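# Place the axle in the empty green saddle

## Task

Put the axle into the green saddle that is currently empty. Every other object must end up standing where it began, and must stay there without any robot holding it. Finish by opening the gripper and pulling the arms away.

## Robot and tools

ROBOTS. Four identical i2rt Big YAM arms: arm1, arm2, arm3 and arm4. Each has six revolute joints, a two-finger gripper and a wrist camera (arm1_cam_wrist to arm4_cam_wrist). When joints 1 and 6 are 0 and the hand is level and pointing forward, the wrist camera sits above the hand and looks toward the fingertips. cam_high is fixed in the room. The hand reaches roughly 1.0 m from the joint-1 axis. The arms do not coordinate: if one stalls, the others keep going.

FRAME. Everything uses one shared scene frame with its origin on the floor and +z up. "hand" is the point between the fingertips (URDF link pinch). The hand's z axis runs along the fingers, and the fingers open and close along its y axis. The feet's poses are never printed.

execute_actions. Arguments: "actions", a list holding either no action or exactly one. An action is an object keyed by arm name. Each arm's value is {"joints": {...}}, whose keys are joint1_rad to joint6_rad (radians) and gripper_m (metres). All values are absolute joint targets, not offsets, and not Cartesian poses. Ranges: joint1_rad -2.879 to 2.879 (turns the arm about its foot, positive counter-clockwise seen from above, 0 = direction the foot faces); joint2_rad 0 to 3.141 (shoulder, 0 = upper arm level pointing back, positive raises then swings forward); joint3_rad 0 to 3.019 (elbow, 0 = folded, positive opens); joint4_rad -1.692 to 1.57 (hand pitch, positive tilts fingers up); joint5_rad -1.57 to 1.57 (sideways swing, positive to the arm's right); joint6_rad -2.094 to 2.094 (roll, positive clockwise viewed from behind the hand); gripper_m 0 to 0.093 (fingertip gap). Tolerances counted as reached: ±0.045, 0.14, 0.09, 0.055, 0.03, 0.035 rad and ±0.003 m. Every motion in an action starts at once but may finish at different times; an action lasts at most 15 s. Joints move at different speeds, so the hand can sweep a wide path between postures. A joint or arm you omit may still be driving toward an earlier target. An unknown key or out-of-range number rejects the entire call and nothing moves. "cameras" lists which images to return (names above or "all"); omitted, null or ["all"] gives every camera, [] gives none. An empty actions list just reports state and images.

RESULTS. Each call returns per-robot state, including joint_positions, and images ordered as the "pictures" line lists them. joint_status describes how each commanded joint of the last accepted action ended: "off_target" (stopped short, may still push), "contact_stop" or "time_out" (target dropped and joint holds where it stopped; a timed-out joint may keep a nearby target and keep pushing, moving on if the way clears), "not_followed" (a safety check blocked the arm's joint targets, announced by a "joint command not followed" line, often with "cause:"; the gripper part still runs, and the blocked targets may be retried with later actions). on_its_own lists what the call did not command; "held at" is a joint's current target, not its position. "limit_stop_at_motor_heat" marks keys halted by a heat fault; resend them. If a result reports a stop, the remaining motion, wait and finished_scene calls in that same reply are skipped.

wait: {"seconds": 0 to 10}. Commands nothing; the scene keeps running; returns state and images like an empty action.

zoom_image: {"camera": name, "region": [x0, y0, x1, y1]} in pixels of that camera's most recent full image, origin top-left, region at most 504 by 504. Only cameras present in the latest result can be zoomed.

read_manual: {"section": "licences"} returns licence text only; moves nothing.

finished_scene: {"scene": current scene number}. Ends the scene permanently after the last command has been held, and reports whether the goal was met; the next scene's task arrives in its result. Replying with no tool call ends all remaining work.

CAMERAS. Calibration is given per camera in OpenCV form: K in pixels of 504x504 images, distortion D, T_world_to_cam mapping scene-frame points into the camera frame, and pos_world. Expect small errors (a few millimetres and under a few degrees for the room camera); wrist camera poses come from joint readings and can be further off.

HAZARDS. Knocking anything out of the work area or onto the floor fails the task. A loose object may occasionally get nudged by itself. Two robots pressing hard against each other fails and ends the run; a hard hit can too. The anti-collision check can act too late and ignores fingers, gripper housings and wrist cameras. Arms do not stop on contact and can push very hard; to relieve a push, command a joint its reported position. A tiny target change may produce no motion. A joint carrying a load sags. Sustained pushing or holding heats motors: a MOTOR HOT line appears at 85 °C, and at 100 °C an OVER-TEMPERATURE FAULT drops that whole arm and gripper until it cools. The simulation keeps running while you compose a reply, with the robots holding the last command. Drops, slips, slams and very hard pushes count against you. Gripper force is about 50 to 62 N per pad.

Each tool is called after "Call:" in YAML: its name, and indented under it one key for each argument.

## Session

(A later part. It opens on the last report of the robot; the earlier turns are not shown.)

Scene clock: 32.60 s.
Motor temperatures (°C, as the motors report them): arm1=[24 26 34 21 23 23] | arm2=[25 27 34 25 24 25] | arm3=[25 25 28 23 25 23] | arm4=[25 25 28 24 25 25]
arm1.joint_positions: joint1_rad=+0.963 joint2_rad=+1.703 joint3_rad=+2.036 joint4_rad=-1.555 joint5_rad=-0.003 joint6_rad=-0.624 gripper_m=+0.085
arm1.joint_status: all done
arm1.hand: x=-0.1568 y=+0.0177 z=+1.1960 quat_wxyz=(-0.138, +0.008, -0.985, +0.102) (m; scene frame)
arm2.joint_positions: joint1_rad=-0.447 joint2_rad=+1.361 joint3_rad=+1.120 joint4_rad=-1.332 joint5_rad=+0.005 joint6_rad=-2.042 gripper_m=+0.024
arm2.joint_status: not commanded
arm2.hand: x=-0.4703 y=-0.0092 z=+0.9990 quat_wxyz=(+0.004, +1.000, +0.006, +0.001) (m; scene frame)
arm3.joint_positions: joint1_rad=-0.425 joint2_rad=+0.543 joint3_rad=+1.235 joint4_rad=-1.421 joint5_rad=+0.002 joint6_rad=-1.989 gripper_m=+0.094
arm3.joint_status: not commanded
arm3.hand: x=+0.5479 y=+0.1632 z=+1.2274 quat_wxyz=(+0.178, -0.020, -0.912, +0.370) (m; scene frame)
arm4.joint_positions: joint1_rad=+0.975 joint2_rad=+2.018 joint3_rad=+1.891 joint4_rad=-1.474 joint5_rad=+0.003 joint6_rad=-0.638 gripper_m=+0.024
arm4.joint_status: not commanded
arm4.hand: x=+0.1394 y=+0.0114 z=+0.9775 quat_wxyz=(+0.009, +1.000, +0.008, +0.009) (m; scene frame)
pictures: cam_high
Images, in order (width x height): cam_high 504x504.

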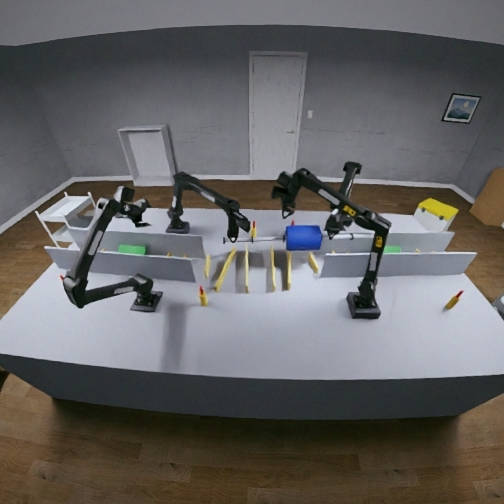

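Call:
execute_actions:
  actions:
    - {"arm1":{"joints":{"joint2_rad":0.55,"joint3_rad":1.18,"joint4_rad":-1.37,"joint6_rad":-1.85}}}
  cameras: []

Call:
execute_actions:
  actions:
    - {"arm1":{"joints":{"joint1_rad":-0.245}}}
  cameras: []

Call:
execute_actions:
  actions:
    - {"arm1":{"joints":{"joint2_rad":1.24}}}
  cameras: ["arm1_cam_wrist"]

Scene clock: 35.30 s.
Motor temperatures (°C, as the motors report them): arm1=[24 26 34 22 23 23] | arm2=[25 27 34 25 24 25] | arm3=[25 25 28 23 25 23] | arm4=[25 25 29 24 25 25]
arm1.joint_positions: joint1_rad=+0.963 joint2_rad=+0.558 joint3_rad=+1.177 joint4_rad=-1.381 joint5_rad=-0.003 joint6_rad=-1.839 gripper_m=+0.085
arm1.joint_status: all done
arm1.hand: x=-0.4502 y=+0.2230 z=+1.2475 quat_wxyz=(-0.130, +0.533, -0.750, +0.369) (m; scene frame)
arm2.joint_positions: joint1_rad=-0.447 joint2_rad=+1.361 joint3_rad=+1.120 joint4_rad=-1.332 joint5_rad=+0.005 joint6_rad=-2.042 gripper_m=+0.024
arm2.joint_status: not commanded
arm2.hand: x=-0.4703 y=-0.0092 z=+0.9990 quat_wxyz=(+0.004, +1.000, +0.006, +0.001) (m; scene frame)
arm3.joint_positions: joint1_rad=-0.425 joint2_rad=+0.543 joint3_rad=+1.235 joint4_rad=-1.421 joint5_rad=+0.002 joint6_rad=-1.989 gripper_m=+0.094
arm3.joint_status: not commanded
arm3.hand: x=+0.5479 y=+0.1632 z=+1.2274 quat_wxyz=(+0.178, -0.020, -0.912, +0.370) (m; scene frame)
arm4.joint_positions: joint1_rad=+0.975 joint2_rad=+2.018 joint3_rad=+1.891 joint4_rad=-1.474 joint5_rad=+0.003 joint6_rad=-0.638 gripper_m=+0.024
arm4.joint_status: not commanded
arm4.hand: x=+0.1394 y=+0.0114 z=+0.9775 quat_wxyz=(+0.009, +1.000, +0.008, +0.009) (m; scene frame)
pictures: none
No camera images: the call's "cameras" was empty. Leave "cameras" out to get every camera's image.

Scene clock: 36.90 s.
Motor temperatures (°C, as the motors report them): arm1=[24 26 34 22 23 23] | arm2=[25 27 35 25 24 25] | arm3=[25 25 28 23 25 23] | arm4=[25 25 29 24 25 25]
arm1.joint_positions: joint1_rad=-0.236 joint2_rad=+0.558 joint3_rad=+1.177 joint4_rad=-1.381 joint5_rad=+0.000 joint6_rad=-1.840 gripper_m=+0.085
arm1.joint_status: all done
arm1.hand: x=-0.6889 y=+0.1329 z=+1.2505 quat_wxyz=(+0.104, +0.016, -0.918, +0.383) (m; scene frame)
arm2.joint_positions: joint1_rad=-0.447 joint2_rad=+1.361 joint3_rad=+1.120 joint4_rad=-1.332 joint5_rad=+0.005 joint6_rad=-2.042 gripper_m=+0.024
arm2.joint_status: not commanded
arm2.hand: x=-0.4703 y=-0.0092 z=+0.9990 quat_wxyz=(+0.004, +1.000, +0.006, +0.001) (m; scene frame)
arm3.joint_positions: joint1_rad=-0.425 joint2_rad=+0.543 joint3_rad=+1.235 joint4_rad=-1.421 joint5_rad=+0.002 joint6_rad=-1.989 gripper_m=+0.094
arm3.joint_status: not commanded
arm3.hand: x=+0.5479 y=+0.1632 z=+1.2274 quat_wxyz=(+0.178, -0.020, -0.912, +0.370) (m; scene frame)
arm4.joint_positions: joint1_rad=+0.975 joint2_rad=+2.018 joint3_rad=+1.891 joint4_rad=-1.474 joint5_rad=+0.003 joint6_rad=-0.638 gripper_m=+0.024
arm4.joint_status: not commanded
arm4.hand: x=+0.1394 y=+0.0114 z=+0.9775 quat_wxyz=(+0.009, +1.000, +0.008, +0.009) (m; scene frame)
pictures: none
No camera images: the call's "cameras" was empty. Leave "cameras" out to get every camera's image.

Scene clock: 38.30 s.
Motor temperatures (°C, as the motors report them): arm1=[24 26 33 22 23 23] | arm2=[25 27 35 25 24 25] | arm3=[25 25 28 23 25 23] | arm4=[25 25 29 24 25 25]
arm1.joint_positions: joint1_rad=-0.236 joint2_rad=+1.253 joint3_rad=+1.164 joint4_rad=-1.379 joint5_rad=+0.000 joint6_rad=-1.840 gripper_m=+0.085
arm1.joint_status: all done
arm1.hand: x=-0.7259 y=-0.0121 z=+1.0444 quat_wxyz=(+0.018, +0.016, -0.998, +0.053) (m; scene frame)
arm2.joint_positions: joint1_rad=-0.447 joint2_rad=+1.361 joint3_rad=+1.120 joint4_rad=-1.332 joint5_rad=+0.005 joint6_rad=-2.042 gripper_m=+0.024
arm2.joint_status: not commanded
arm2.hand: x=-0.4703 y=-0.0092 z=+0.9990 quat_wxyz=(+0.004, +1.000, +0.006, +0.001) (m; scene frame)
arm3.joint_positions: joint1_rad=-0.425 joint2_rad=+0.543 joint3_rad=+1.235 joint4_rad=-1.421 joint5_rad=+0.002 joint6_rad=-1.989 gripper_m=+0.094
arm3.joint_status: not commanded
arm3.hand: x=+0.5479 y=+0.1632 z=+1.2274 quat_wxyz=(+0.178, -0.020, -0.912, +0.370) (m; scene frame)
arm4.joint_positions: joint1_rad=+0.975 joint2_rad=+2.018 joint3_rad=+1.891 joint4_rad=-1.474 joint5_rad=+0.003 joint6_rad=-0.638 gripper_m=+0.024
arm4.joint_status: not commanded
arm4.hand: x=+0.1394 y=+0.0114 z=+0.9775 quat_wxyz=(+0.009, +1.000, +0.008, +0.009) (m; scene frame)
pictures: arm1_cam_wrist
camera_calibration (this result's frames):
arm1_cam_wrist: T_world_to_cam=[[0.0388813, -0.992112, 0.119176, -0.111846], [-0.792709, 0.0419868, 0.608153, -1.20865], [-0.608359, -0.118118, -0.784823, 0.502307], [0, 0, 0, 1]] pos_world=[-0.648175, -0.000885095, 1.14259]
Images, in order (width x height): arm1_cam_wrist 504x504.

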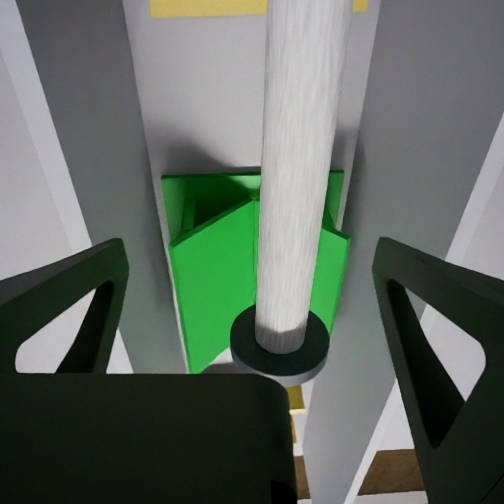

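Call:
execute_actions:
  actions:
    - {"arm1":{"joints":{"joint2_rad":1.345,"joint4_rad":-1.333,"gripper_m":0.07}}}
  cameras: ["arm1_cam_wrist"]

Scene clock: 39.70 s.
Motor temperatures (°C, as the motors report them): arm1=[24 26 33 22 23 23] | arm2=[25 27 35 25 24 25] | arm3=[25 25 28 23 25 23] | arm4=[25 25 29 24 25 25]
arm1.joint_positions: joint1_rad=-0.236 joint2_rad=+1.351 joint3_rad=+1.164 joint4_rad=-1.345 joint5_rad=+0.000 joint6_rad=-1.840 gripper_m=+0.070
arm1.joint_status: all done
arm1.hand: x=-0.7303 y=-0.0285 z=+1.0096 quat_wxyz=(+0.010, +0.016, -1.000, +0.021) (m; scene frame)
arm2.joint_positions: joint1_rad=-0.447 joint2_rad=+1.361 joint3_rad=+1.120 joint4_rad=-1.332 joint5_rad=+0.005 joint6_rad=-2.042 gripper_m=+0.024
arm2.joint_status: not commanded
arm2.hand: x=-0.4703 y=-0.0092 z=+0.9990 quat_wxyz=(+0.004, +1.000, +0.006, +0.001) (m; scene frame)
arm3.joint_positions: joint1_rad=-0.425 joint2_rad=+0.543 joint3_rad=+1.235 joint4_rad=-1.421 joint5_rad=+0.002 joint6_rad=-1.989 gripper_m=+0.094
arm3.joint_status: not commanded
arm3.hand: x=+0.5479 y=+0.1632 z=+1.2274 quat_wxyz=(+0.178, -0.020, -0.912, +0.370) (m; scene frame)
arm4.joint_positions: joint1_rad=+0.975 joint2_rad=+2.018 joint3_rad=+1.891 joint4_rad=-1.474 joint5_rad=+0.003 joint6_rad=-0.638 gripper_m=+0.024
arm4.joint_status: not commanded
arm4.hand: x=+0.1394 y=+0.0114 z=+0.9775 quat_wxyz=(+0.009, +1.000, +0.008, +0.009) (m; scene frame)
pictures: arm1_cam_wrist
camera_calibration (this result's frames):
arm1_cam_wrist: T_world_to_cam=[[0.0369534, -0.997667, 0.0573959, -0.063036], [-0.801848, 0.00467446, 0.597509, -1.18722], [-0.596384, -0.0681028, -0.799805, 0.49575], [0, 0, 0, 1]] pos_world=[-0.653984, -0.0235773, 1.1095]
Images, in order (width x height): arm1_cam_wrist 504x504.

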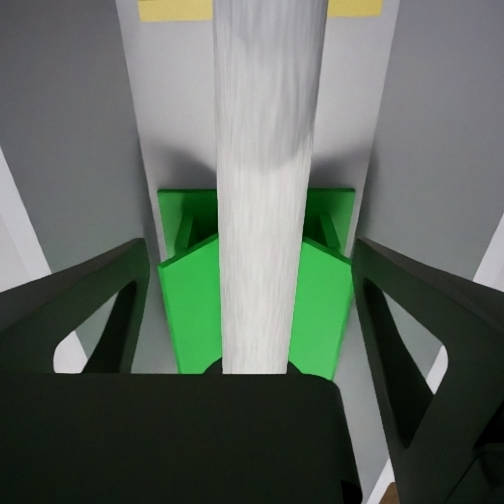

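Call:
execute_actions:
  actions:
    - {"arm1":{"joints":{"gripper_m":0,"joint4_rad":-1.325}}}
  cameras: []

Call:
execute_actions:
  actions:
    - {"arm4":{"joints":{"joint2_rad":1.93,"joint3_rad":1.965}},"arm2":{"joints":{"joint2_rad":1.35,"joint3_rad":1.14}},"arm1":{"joints":{"joint2_rad":1.31,"joint3_rad":1.225}}}
  cameras: []

Call:
execute_actions:
  actions:
    - {"arm2":{"joints":{"gripper_m":0.09}}}
  cameras: []

Call:
execute_actions:
  actions:
    - {"arm2":{"joints":{"joint2_rad":0.5}}}
  cameras: ["cam_high"]

Scene clock: 41.77 s.
Motor temperatures (°C, as the motors report them): arm1=[24 25 33 22 23 23] | arm2=[25 27 35 25 24 25] | arm3=[25 25 28 23 25 23] | arm4=[25 25 29 24 25 25]
arm1.joint_positions: joint1_rad=-0.236 joint2_rad=+1.351 joint3_rad=+1.164 joint4_rad=-1.336 joint5_rad=-0.001 joint6_rad=-1.839 gripper_m=+0.023
arm1.joint_status: gripper_m off_target (ended at +0.023, target +0.000); the others done
arm1.hand: x=-0.7307 y=-0.0307 z=+1.0097 quat_wxyz=(+0.011, +0.015, -0.999, +0.026) (m; scene frame)
arm2.joint_positions: joint1_rad=-0.447 joint2_rad=+1.361 joint3_rad=+1.120 joint4_rad=-1.332 joint5_rad=+0.004 joint6_rad=-2.042 gripper_m=+0.024
arm2.joint_status: not commanded
arm2.hand: x=-0.4704 y=-0.0091 z=+0.9990 quat_wxyz=(+0.004, +1.000, +0.006, +0.001) (m; scene frame)
arm3.joint_positions: joint1_rad=-0.425 joint2_rad=+0.543 joint3_rad=+1.235 joint4_rad=-1.421 joint5_rad=+0.002 joint6_rad=-1.989 gripper_m=+0.094
arm3.joint_status: not commanded
arm3.hand: x=+0.5479 y=+0.1632 z=+1.2274 quat_wxyz=(+0.178, -0.020, -0.912, +0.370) (m; scene frame)
arm4.joint_positions: joint1_rad=+0.975 joint2_rad=+2.018 joint3_rad=+1.891 joint4_rad=-1.474 joint5_rad=+0.002 joint6_rad=-0.638 gripper_m=+0.024
arm4.joint_status: not commanded
arm4.hand: x=+0.1394 y=+0.0113 z=+0.9775 quat_wxyz=(+0.009, +1.000, +0.008, +0.009) (m; scene frame)
pictures: none
No camera images: the call's "cameras" was empty. Leave "cameras" out to get every camera's image.

Scene clock: 42.33 s.
Motor temperatures (°C, as the motors report them): arm1=[24 25 33 22 23 23] | arm2=[25 27 35 25 24 25] | arm3=[25 25 28 23 25 23] | arm4=[25 25 29 24 25 25]
arm1.joint_positions: joint1_rad=-0.236 joint2_rad=+1.351 joint3_rad=+1.164 joint4_rad=-1.336 joint5_rad=-0.001 joint6_rad=-1.839 gripper_m=+0.023
arm1.joint_status: all done
arm1.hand: x=-0.7307 y=-0.0307 z=+1.0099 quat_wxyz=(+0.011, +0.015, -0.999, +0.026) (m; scene frame)
arm2.joint_positions: joint1_rad=-0.447 joint2_rad=+1.362 joint3_rad=+1.120 joint4_rad=-1.332 joint5_rad=+0.004 joint6_rad=-2.041 gripper_m=+0.024
arm2.joint_status: all done
arm2.hand: x=-0.4703 y=-0.0090 z=+0.9986 quat_wxyz=(+0.005, +1.000, +0.006, +0.000) (m; scene frame)
arm3.joint_positions: joint1_rad=-0.425 joint2_rad=+0.543 joint3_rad=+1.235 joint4_rad=-1.421 joint5_rad=+0.002 joint6_rad=-1.989 gripper_m=+0.094
arm3.joint_status: not commanded
arm3.hand: x=+0.5479 y=+0.1632 z=+1.2274 quat_wxyz=(+0.178, -0.020, -0.912, +0.370) (m; scene frame)
arm4.joint_positions: joint1_rad=+0.975 joint2_rad=+2.014 joint3_rad=+1.891 joint4_rad=-1.474 joint5_rad=+0.002 joint6_rad=-0.638 gripper_m=+0.024
arm4.joint_status: all done
arm4.hand: x=+0.1394 y=+0.0113 z=+0.9797 quat_wxyz=(+0.008, +1.000, +0.008, +0.007) (m; scene frame)
pictures: none
No camera images: the call's "cameras" was empty. Leave "cameras" out to get every camera's image.

Scene clock: 43.03 s.
Motor temperatures (°C, as the motors report them): arm1=[24 25 33 22 23 23] | arm2=[25 27 35 25 24 25] | arm3=[25 25 29 23 25 23] | arm4=[25 26 29 24 25 25]
arm1.joint_positions: joint1_rad=-0.236 joint2_rad=+1.351 joint3_rad=+1.164 joint4_rad=-1.336 joint5_rad=-0.002 joint6_rad=-1.839 gripper_m=+0.023
arm1.joint_status: not commanded
arm1.hand: x=-0.7305 y=-0.0307 z=+1.0099 quat_wxyz=(+0.011, +0.015, -0.999, +0.026) (m; scene frame)
arm2.joint_positions: joint1_rad=-0.447 joint2_rad=+1.360 joint3_rad=+1.120 joint4_rad=-1.332 joint5_rad=+0.003 joint6_rad=-2.041 gripper_m=+0.090
arm2.joint_status: all done
arm2.hand: x=-0.4706 y=-0.0090 z=+0.9995 quat_wxyz=(+0.003, +1.000, +0.006, +0.000) (m; scene frame)
arm3.joint_positions: joint1_rad=-0.425 joint2_rad=+0.543 joint3_rad=+1.235 joint4_rad=-1.421 joint5_rad=+0.002 joint6_rad=-1.989 gripper_m=+0.094
arm3.joint_status: not commanded
arm3.hand: x=+0.5479 y=+0.1632 z=+1.2274 quat_wxyz=(+0.178, -0.020, -0.912, +0.370) (m; scene frame)
arm4.joint_positions: joint1_rad=+0.975 joint2_rad=+2.014 joint3_rad=+1.891 joint4_rad=-1.474 joint5_rad=+0.002 joint6_rad=-0.638 gripper_m=+0.024
arm4.joint_status: not commanded
arm4.hand: x=+0.1394 y=+0.0113 z=+0.9797 quat_wxyz=(+0.008, +1.000, +0.008, +0.007) (m; scene frame)
pictures: none
No camera images: the call's "cameras" was empty. Leave "cameras" out to get every camera's image.

Scene clock: 44.43 s.
Motor temperatures (°C, as the motors report them): arm1=[24 25 34 22 23 23] | arm2=[25 27 35 25 24 25] | arm3=[25 25 29 23 25 23] | arm4=[25 26 30 24 25 25]
arm1.joint_positions: joint1_rad=-0.236 joint2_rad=+1.351 joint3_rad=+1.164 joint4_rad=-1.336 joint5_rad=-0.002 joint6_rad=-1.839 gripper_m=+0.023
arm1.joint_status: not commanded
arm1.hand: x=-0.7305 y=-0.0307 z=+1.0099 quat_wxyz=(+0.011, +0.015, -0.999, +0.026) (m; scene frame)
arm2.joint_positions: joint1_rad=-0.447 joint2_rad=+0.494 joint3_rad=+1.120 joint4_rad=-1.332 joint5_rad=+0.003 joint6_rad=-2.041 gripper_m=+0.090
arm2.joint_status: all done
arm2.hand: x=-0.5422 y=-0.1537 z=+1.2560 quat_wxyz=(-0.372, +0.909, +0.005, +0.188) (m; scene frame)
arm3.joint_positions: joint1_rad=-0.425 joint2_rad=+0.543 joint3_rad=+1.235 joint4_rad=-1.421 joint5_rad=+0.002 joint6_rad=-1.989 gripper_m=+0.094
arm3.joint_status: not commanded
arm3.hand: x=+0.5479 y=+0.1632 z=+1.2274 quat_wxyz=(+0.178, -0.020, -0.912, +0.370) (m; scene frame)
arm4.joint_positions: joint1_rad=+0.975 joint2_rad=+2.014 joint3_rad=+1.891 joint4_rad=-1.474 joint5_rad=+0.002 joint6_rad=-0.638 gripper_m=+0.024
arm4.joint_status: not commanded
arm4.hand: x=+0.1394 y=+0.0113 z=+0.9797 quat_wxyz=(+0.008, +1.000, +0.008, +0.007) (m; scene frame)
pictures: cam_high
Images, in order (width x height): cam_high 504x504.

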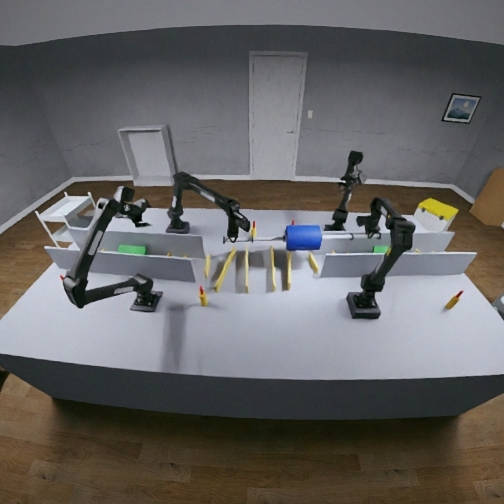

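Call:
execute_actions:
  actions:
    - {"arm1":{"joints":{"joint1_rad":0.14,"joint2_rad":1.29,"joint3_rad":1.165,"joint4_rad":-1.35,"joint6_rad":-1.45}},"arm4":{"joints":{"joint1_rad":0.80,"joint2_rad":1.65,"joint3_rad":1.52,"joint4_rad":-1.365,"joint6_rad":-0.812}},"arm2":{"joints":{"joint4_rad":-1.68}}}
  cameras: []

Call:
execute_actions:
  actions:
    - {"arm1":{"joints":{"joint1_rad":0.50,"joint2_rad":1.385,"joint3_rad":1.305,"joint4_rad":-1.35,"joint6_rad":-1.085}},"arm4":{"joints":{"joint1_rad":0.547,"joint2_rad":1.445,"joint3_rad":1.26,"joint4_rad":-1.325,"joint6_rad":-1.06}}}
  cameras: []

Call:
execute_actions:
  actions:
    - {"arm1":{"joints":{"joint1_rad":0.77,"joint2_rad":1.58,"joint3_rad":1.54,"joint4_rad":-1.385,"joint6_rad":-0.805}},"arm4":{"joints":{"joint1_rad":0.205,"joint2_rad":1.315,"joint3_rad":1.125,"joint4_rad":-1.325,"joint6_rad":-1.395}}}
  cameras: []

Call:
execute_actions:
  actions:
    - {"arm1":{"joints":{"joint1_rad":0.952,"joint2_rad":1.85,"joint3_rad":1.945,"joint4_rad":-1.505,"joint6_rad":-0.615}},"arm4":{"joints":{"joint1_rad":-0.19,"joint6_rad":-1.778}}}
  cameras: ["cam_high","arm4_cam_wrist"]

Scene clock: 48.93 s.
Motor temperatures (°C, as the motors report them): arm1=[24 25 34 22 23 23] | arm2=[25 27 35 25 24 25] | arm3=[25 25 29 23 25 23] | arm4=[25 26 30 24 25 25]
arm1.joint_positions: joint1_rad=+0.146 joint2_rad=+1.344 joint3_rad=+1.135 joint4_rad=-1.344 joint5_rad=-0.015 joint6_rad=-1.451 gripper_m=+0.023
arm1.joint_status: all done
arm1.hand: x=-0.5811 y=-0.0258 z=+0.9995 quat_wxyz=(-0.003, +0.013, -1.000, +0.011) (m; scene frame)
arm2.joint_positions: joint1_rad=-0.447 joint2_rad=+0.494 joint3_rad=+1.120 joint4_rad=-1.665 joint5_rad=+0.003 joint6_rad=-2.041 gripper_m=+0.090
arm2.joint_status: all done
arm2.hand: x=-0.5699 y=-0.2098 z=+1.2039 quat_wxyz=(-0.232, +0.965, +0.005, +0.119) (m; scene frame)
arm3.joint_positions: joint1_rad=-0.425 joint2_rad=+0.543 joint3_rad=+1.235 joint4_rad=-1.421 joint5_rad=+0.002 joint6_rad=-1.989 gripper_m=+0.094
arm3.joint_status: not commanded
arm3.hand: x=+0.5479 y=+0.1632 z=+1.2274 quat_wxyz=(+0.178, -0.020, -0.912, +0.370) (m; scene frame)
arm4.joint_positions: joint1_rad=+0.801 joint2_rad=+1.695 joint3_rad=+1.491 joint4_rad=-1.368 joint5_rad=+0.006 joint6_rad=-0.810 gripper_m=+0.024
arm4.joint_status: all done
arm4.hand: x=+0.2859 y=+0.0158 z=+1.0020 quat_wxyz=(+0.000, +1.000, +0.007, -0.001) (m; scene frame)
pictures: none
No camera images: the call's "cameras" was empty. Leave "cameras" out to get every camera's image.

Scene clock: 50.03 s.
Motor temperatures (°C, as the motors report them): arm1=[24 25 34 22 23 23] | arm2=[25 27 34 25 24 25] | arm3=[25 25 29 23 25 23] | arm4=[25 26 30 24 25 25]
arm1.joint_positions: joint1_rad=+0.511 joint2_rad=+1.414 joint3_rad=+1.240 joint4_rad=-1.341 joint5_rad=-0.008 joint6_rad=-1.083 gripper_m=+0.023
arm1.joint_status: all done
arm1.hand: x=-0.4324 y=-0.0150 z=+1.0117 quat_wxyz=(-0.012, +0.011, -1.000, +0.025) (m; scene frame)
arm2.joint_positions: joint1_rad=-0.447 joint2_rad=+0.494 joint3_rad=+1.120 joint4_rad=-1.665 joint5_rad=+0.003 joint6_rad=-2.041 gripper_m=+0.090
arm2.joint_status: not commanded
arm2.hand: x=-0.5699 y=-0.2098 z=+1.2039 quat_wxyz=(-0.232, +0.965, +0.005, +0.119) (m; scene frame)
arm3.joint_positions: joint1_rad=-0.425 joint2_rad=+0.543 joint3_rad=+1.235 joint4_rad=-1.421 joint5_rad=+0.002 joint6_rad=-1.989 gripper_m=+0.094
arm3.joint_status: not commanded
arm3.hand: x=+0.5479 y=+0.1632 z=+1.2274 quat_wxyz=(+0.178, -0.020, -0.912, +0.370) (m; scene frame)
arm4.joint_positions: joint1_rad=+0.543 joint2_rad=+1.486 joint3_rad=+1.232 joint4_rad=-1.317 joint5_rad=+0.001 joint6_rad=-1.062 gripper_m=+0.024
arm4.joint_status: all done
arm4.hand: x=+0.4310 y=+0.0219 z=+0.9979 quat_wxyz=(+0.001, +1.000, +0.004, -0.004) (m; scene frame)
pictures: none
No camera images: the call's "cameras" was empty. Leave "cameras" out to get every camera's image.

Scene clock: 51.13 s.
Motor temperatures (°C, as the motors report them): arm1=[24 25 34 22 23 23] | arm2=[25 27 34 25 24 25] | arm3=[25 25 29 23 25 23] | arm4=[25 26 30 24 25 25]
arm1.joint_positions: joint1_rad=+0.785 joint2_rad=+1.623 joint3_rad=+1.466 joint4_rad=-1.372 joint5_rad=-0.008 joint6_rad=-0.789 gripper_m=+0.023
arm1.joint_status: all done
arm1.hand: x=-0.2866 y=-0.0006 z=+1.0064 quat_wxyz=(-0.012, +0.001, -1.000, +0.015) (m; scene frame)
arm2.joint_positions: joint1_rad=-0.447 joint2_rad=+0.494 joint3_rad=+1.120 joint4_rad=-1.665 joint5_rad=+0.003 joint6_rad=-2.041 gripper_m=+0.090
arm2.joint_status: not commanded
arm2.hand: x=-0.5699 y=-0.2098 z=+1.2039 quat_wxyz=(-0.232, +0.965, +0.005, +0.119) (m; scene frame)
arm3.joint_positions: joint1_rad=-0.425 joint2_rad=+0.543 joint3_rad=+1.235 joint4_rad=-1.421 joint5_rad=+0.002 joint6_rad=-1.989 gripper_m=+0.094
arm3.joint_status: not commanded
arm3.hand: x=+0.5479 y=+0.1632 z=+1.2274 quat_wxyz=(+0.178, -0.020, -0.912, +0.370) (m; scene frame)
arm4.joint_positions: joint1_rad=+0.203 joint2_rad=+1.356 joint3_rad=+1.094 joint4_rad=-1.319 joint5_rad=+0.004 joint6_rad=-1.382 gripper_m=+0.024
arm4.joint_status: all done
arm4.hand: x=+0.5765 y=+0.0187 z=+0.9955 quat_wxyz=(+0.006, +1.000, -0.006, -0.001) (m; scene frame)
pictures: none
No camera images: the call's "cameras" was empty. Leave "cameras" out to get every camera's image.

Scene clock: 52.27 s.
Motor temperatures (°C, as the motors report them): arm1=[24 25 35 22 23 23] | arm2=[25 27 34 25 24 25] | arm3=[25 25 29 23 25 23] | arm4=[25 26 30 24 25 25]
arm1.joint_positions: joint1_rad=+0.968 joint2_rad=+1.896 joint3_rad=+1.867 joint4_rad=-1.495 joint5_rad=-0.009 joint6_rad=-0.594 gripper_m=+0.023
arm1.joint_status: all done
arm1.hand: x=-0.1427 y=+0.0109 z=+1.0157 quat_wxyz=(-0.017, -0.005, -1.000, +0.012) (m; scene frame)
arm2.joint_positions: joint1_rad=-0.447 joint2_rad=+0.494 joint3_rad=+1.120 joint4_rad=-1.665 joint5_rad=+0.003 joint6_rad=-2.041 gripper_m=+0.090
arm2.joint_status: not commanded
arm2.hand: x=-0.5699 y=-0.2098 z=+1.2039 quat_wxyz=(-0.232, +0.965, +0.005, +0.119) (m; scene frame)
arm3.joint_positions: joint1_rad=-0.425 joint2_rad=+0.543 joint3_rad=+1.235 joint4_rad=-1.421 joint5_rad=+0.002 joint6_rad=-1.989 gripper_m=+0.094
arm3.joint_status: not commanded
arm3.hand: x=+0.5479 y=+0.1632 z=+1.2274 quat_wxyz=(+0.178, -0.020, -0.912, +0.370) (m; scene frame)
arm4.joint_positions: joint1_rad=-0.183 joint2_rad=+1.356 joint3_rad=+1.094 joint4_rad=-1.312 joint5_rad=+0.006 joint6_rad=-1.758 gripper_m=+0.024
arm4.joint_status: all done
arm4.hand: x=+0.7208 y=+0.0174 z=+0.9944 quat_wxyz=(+0.003, +1.000, -0.011, -0.002) (m; scene frame)
pictures: arm4_cam_wrist, cam_high
camera_calibration (this result's frames):
arm4_cam_wrist: T_world_to_cam=[[0.0300247, 0.999543, -0.00340832, -0.0307864], [0.817578, -0.0225967, 0.575375, -1.15364], [0.575035, -0.020062, -0.817883, 0.521975], [0, 0, 0, 1]] pos_world=[0.643964, 0.0151756, 1.09059]
Images, in order (width x height): arm4_cam_wrist 504x504, cam_high 504x504.

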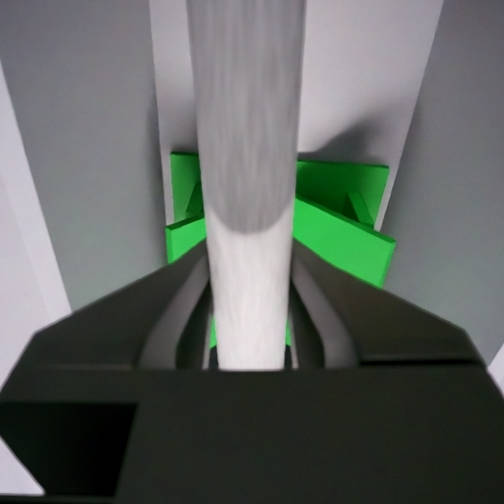

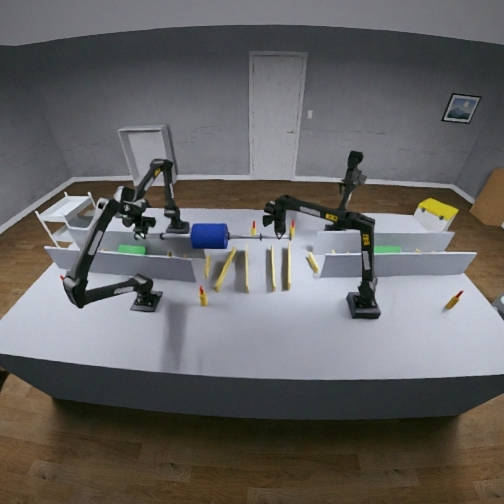

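Call:
execute_actions:
  actions:
    - {"arm3":{"joints":{"joint1_rad":-0.455,"joint2_rad":1.17,"joint3_rad":1.255,"joint4_rad":-1.50,"joint6_rad":-2.05}}}
  cameras: ["arm3_cam_wrist"]

Scene clock: 54.47 s.
Motor temperatures (°C, as the motors report them): arm1=[24 26 35 22 23 23] | arm2=[25 27 34 25 24 25] | arm3=[25 25 29 23 25 23] | arm4=[25 25 30 24 25 25]
arm1.joint_positions: joint1_rad=+0.968 joint2_rad=+1.896 joint3_rad=+1.867 joint4_rad=-1.495 joint5_rad=-0.009 joint6_rad=-0.594 gripper_m=+0.023
arm1.joint_status: not commanded
arm1.hand: x=-0.1427 y=+0.0109 z=+1.0157 quat_wxyz=(-0.017, -0.005, -1.000, +0.012) (m; scene frame)
arm2.joint_positions: joint1_rad=-0.447 joint2_rad=+0.494 joint3_rad=+1.120 joint4_rad=-1.665 joint5_rad=+0.003 joint6_rad=-2.041 gripper_m=+0.090
arm2.joint_status: not commanded
arm2.hand: x=-0.5699 y=-0.2098 z=+1.2039 quat_wxyz=(-0.232, +0.965, +0.005, +0.119) (m; scene frame)
arm3.joint_positions: joint1_rad=-0.448 joint2_rad=+1.186 joint3_rad=+1.235 joint4_rad=-1.488 joint5_rad=+0.002 joint6_rad=-2.039 gripper_m=+0.094
arm3.joint_status: all done
arm3.hand: x=+0.4741 y=+0.0360 z=+1.0458 quat_wxyz=(+0.034, -0.009, -0.998, +0.059) (m; scene frame)
arm4.joint_positions: joint1_rad=-0.183 joint2_rad=+1.356 joint3_rad=+1.094 joint4_rad=-1.312 joint5_rad=+0.006 joint6_rad=-1.758 gripper_m=+0.024
arm4.joint_status: not commanded
arm4.hand: x=+0.7208 y=+0.0174 z=+0.9944 quat_wxyz=(+0.003, +1.000, -0.011, -0.002) (m; scene frame)
pictures: arm3_cam_wrist
camera_calibration (this result's frames):
arm3_cam_wrist: T_world_to_cam=[[-0.0272031, -0.991054, 0.130661, -0.0905899], [-0.766286, 0.104611, 0.633926, -0.302871], [-0.641924, -0.0828793, -0.762276, 1.22634], [0, 0, 0, 1]] pos_world=[0.552665, 0.0435421, 1.13864]
Images, in order (width x height): arm3_cam_wrist 504x504.

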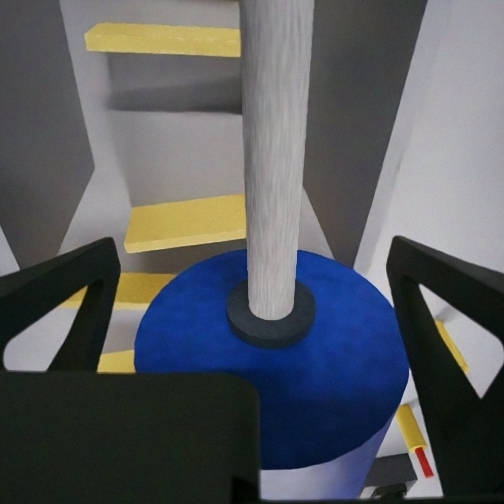

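Call:
execute_actions:
  actions:
    - {"arm3":{"joints":{"joint2_rad":1.325,"gripper_m":0.065}}}
  cameras: ["arm3_cam_wrist"]

Scene clock: 56.03 s.
Motor temperatures (°C, as the motors report them): arm1=[24 26 35 21 23 23] | arm2=[25 27 34 25 24 25] | arm3=[25 25 29 23 25 23] | arm4=[25 25 29 24 25 25]
arm1.joint_positions: joint1_rad=+0.968 joint2_rad=+1.896 joint3_rad=+1.867 joint4_rad=-1.495 joint5_rad=-0.009 joint6_rad=-0.594 gripper_m=+0.023
arm1.joint_status: not commanded
arm1.hand: x=-0.1427 y=+0.0109 z=+1.0157 quat_wxyz=(-0.017, -0.005, -1.000, +0.012) (m; scene frame)
arm2.joint_positions: joint1_rad=-0.447 joint2_rad=+0.494 joint3_rad=+1.120 joint4_rad=-1.665 joint5_rad=+0.003 joint6_rad=-2.041 gripper_m=+0.090
arm2.joint_status: not commanded
arm2.hand: x=-0.5699 y=-0.2098 z=+1.2039 quat_wxyz=(-0.232, +0.965, +0.005, +0.119) (m; scene frame)
arm3.joint_positions: joint1_rad=-0.448 joint2_rad=+1.341 joint3_rad=+1.235 joint4_rad=-1.489 joint5_rad=+0.002 joint6_rad=-2.040 gripper_m=+0.065
arm3.joint_status: all done
arm3.hand: x=+0.4648 y=+0.0189 z=+0.9922 quat_wxyz=(-0.002, -0.009, -1.000, -0.010) (m; scene frame)
arm4.joint_positions: joint1_rad=-0.183 joint2_rad=+1.356 joint3_rad=+1.094 joint4_rad=-1.312 joint5_rad=+0.006 joint6_rad=-1.758 gripper_m=+0.024
arm4.joint_status: not commanded
arm4.hand: x=+0.7208 y=+0.0174 z=+0.9944 quat_wxyz=(+0.003, +1.000, -0.011, -0.002) (m; scene frame)
pictures: arm3_cam_wrist
camera_calibration (this result's frames):
arm3_cam_wrist: T_world_to_cam=[[-0.0315805, -0.999458, -0.00934154, 0.0403191], [-0.810984, 0.02016, 0.58472, -0.203069], [-0.584215, 0.0260416, -0.811181, 1.19773], [0, 0, 0, 1]] pos_world=[0.53632, 0.0132004, 1.09069]
Images, in order (width x height): arm3_cam_wrist 504x504.

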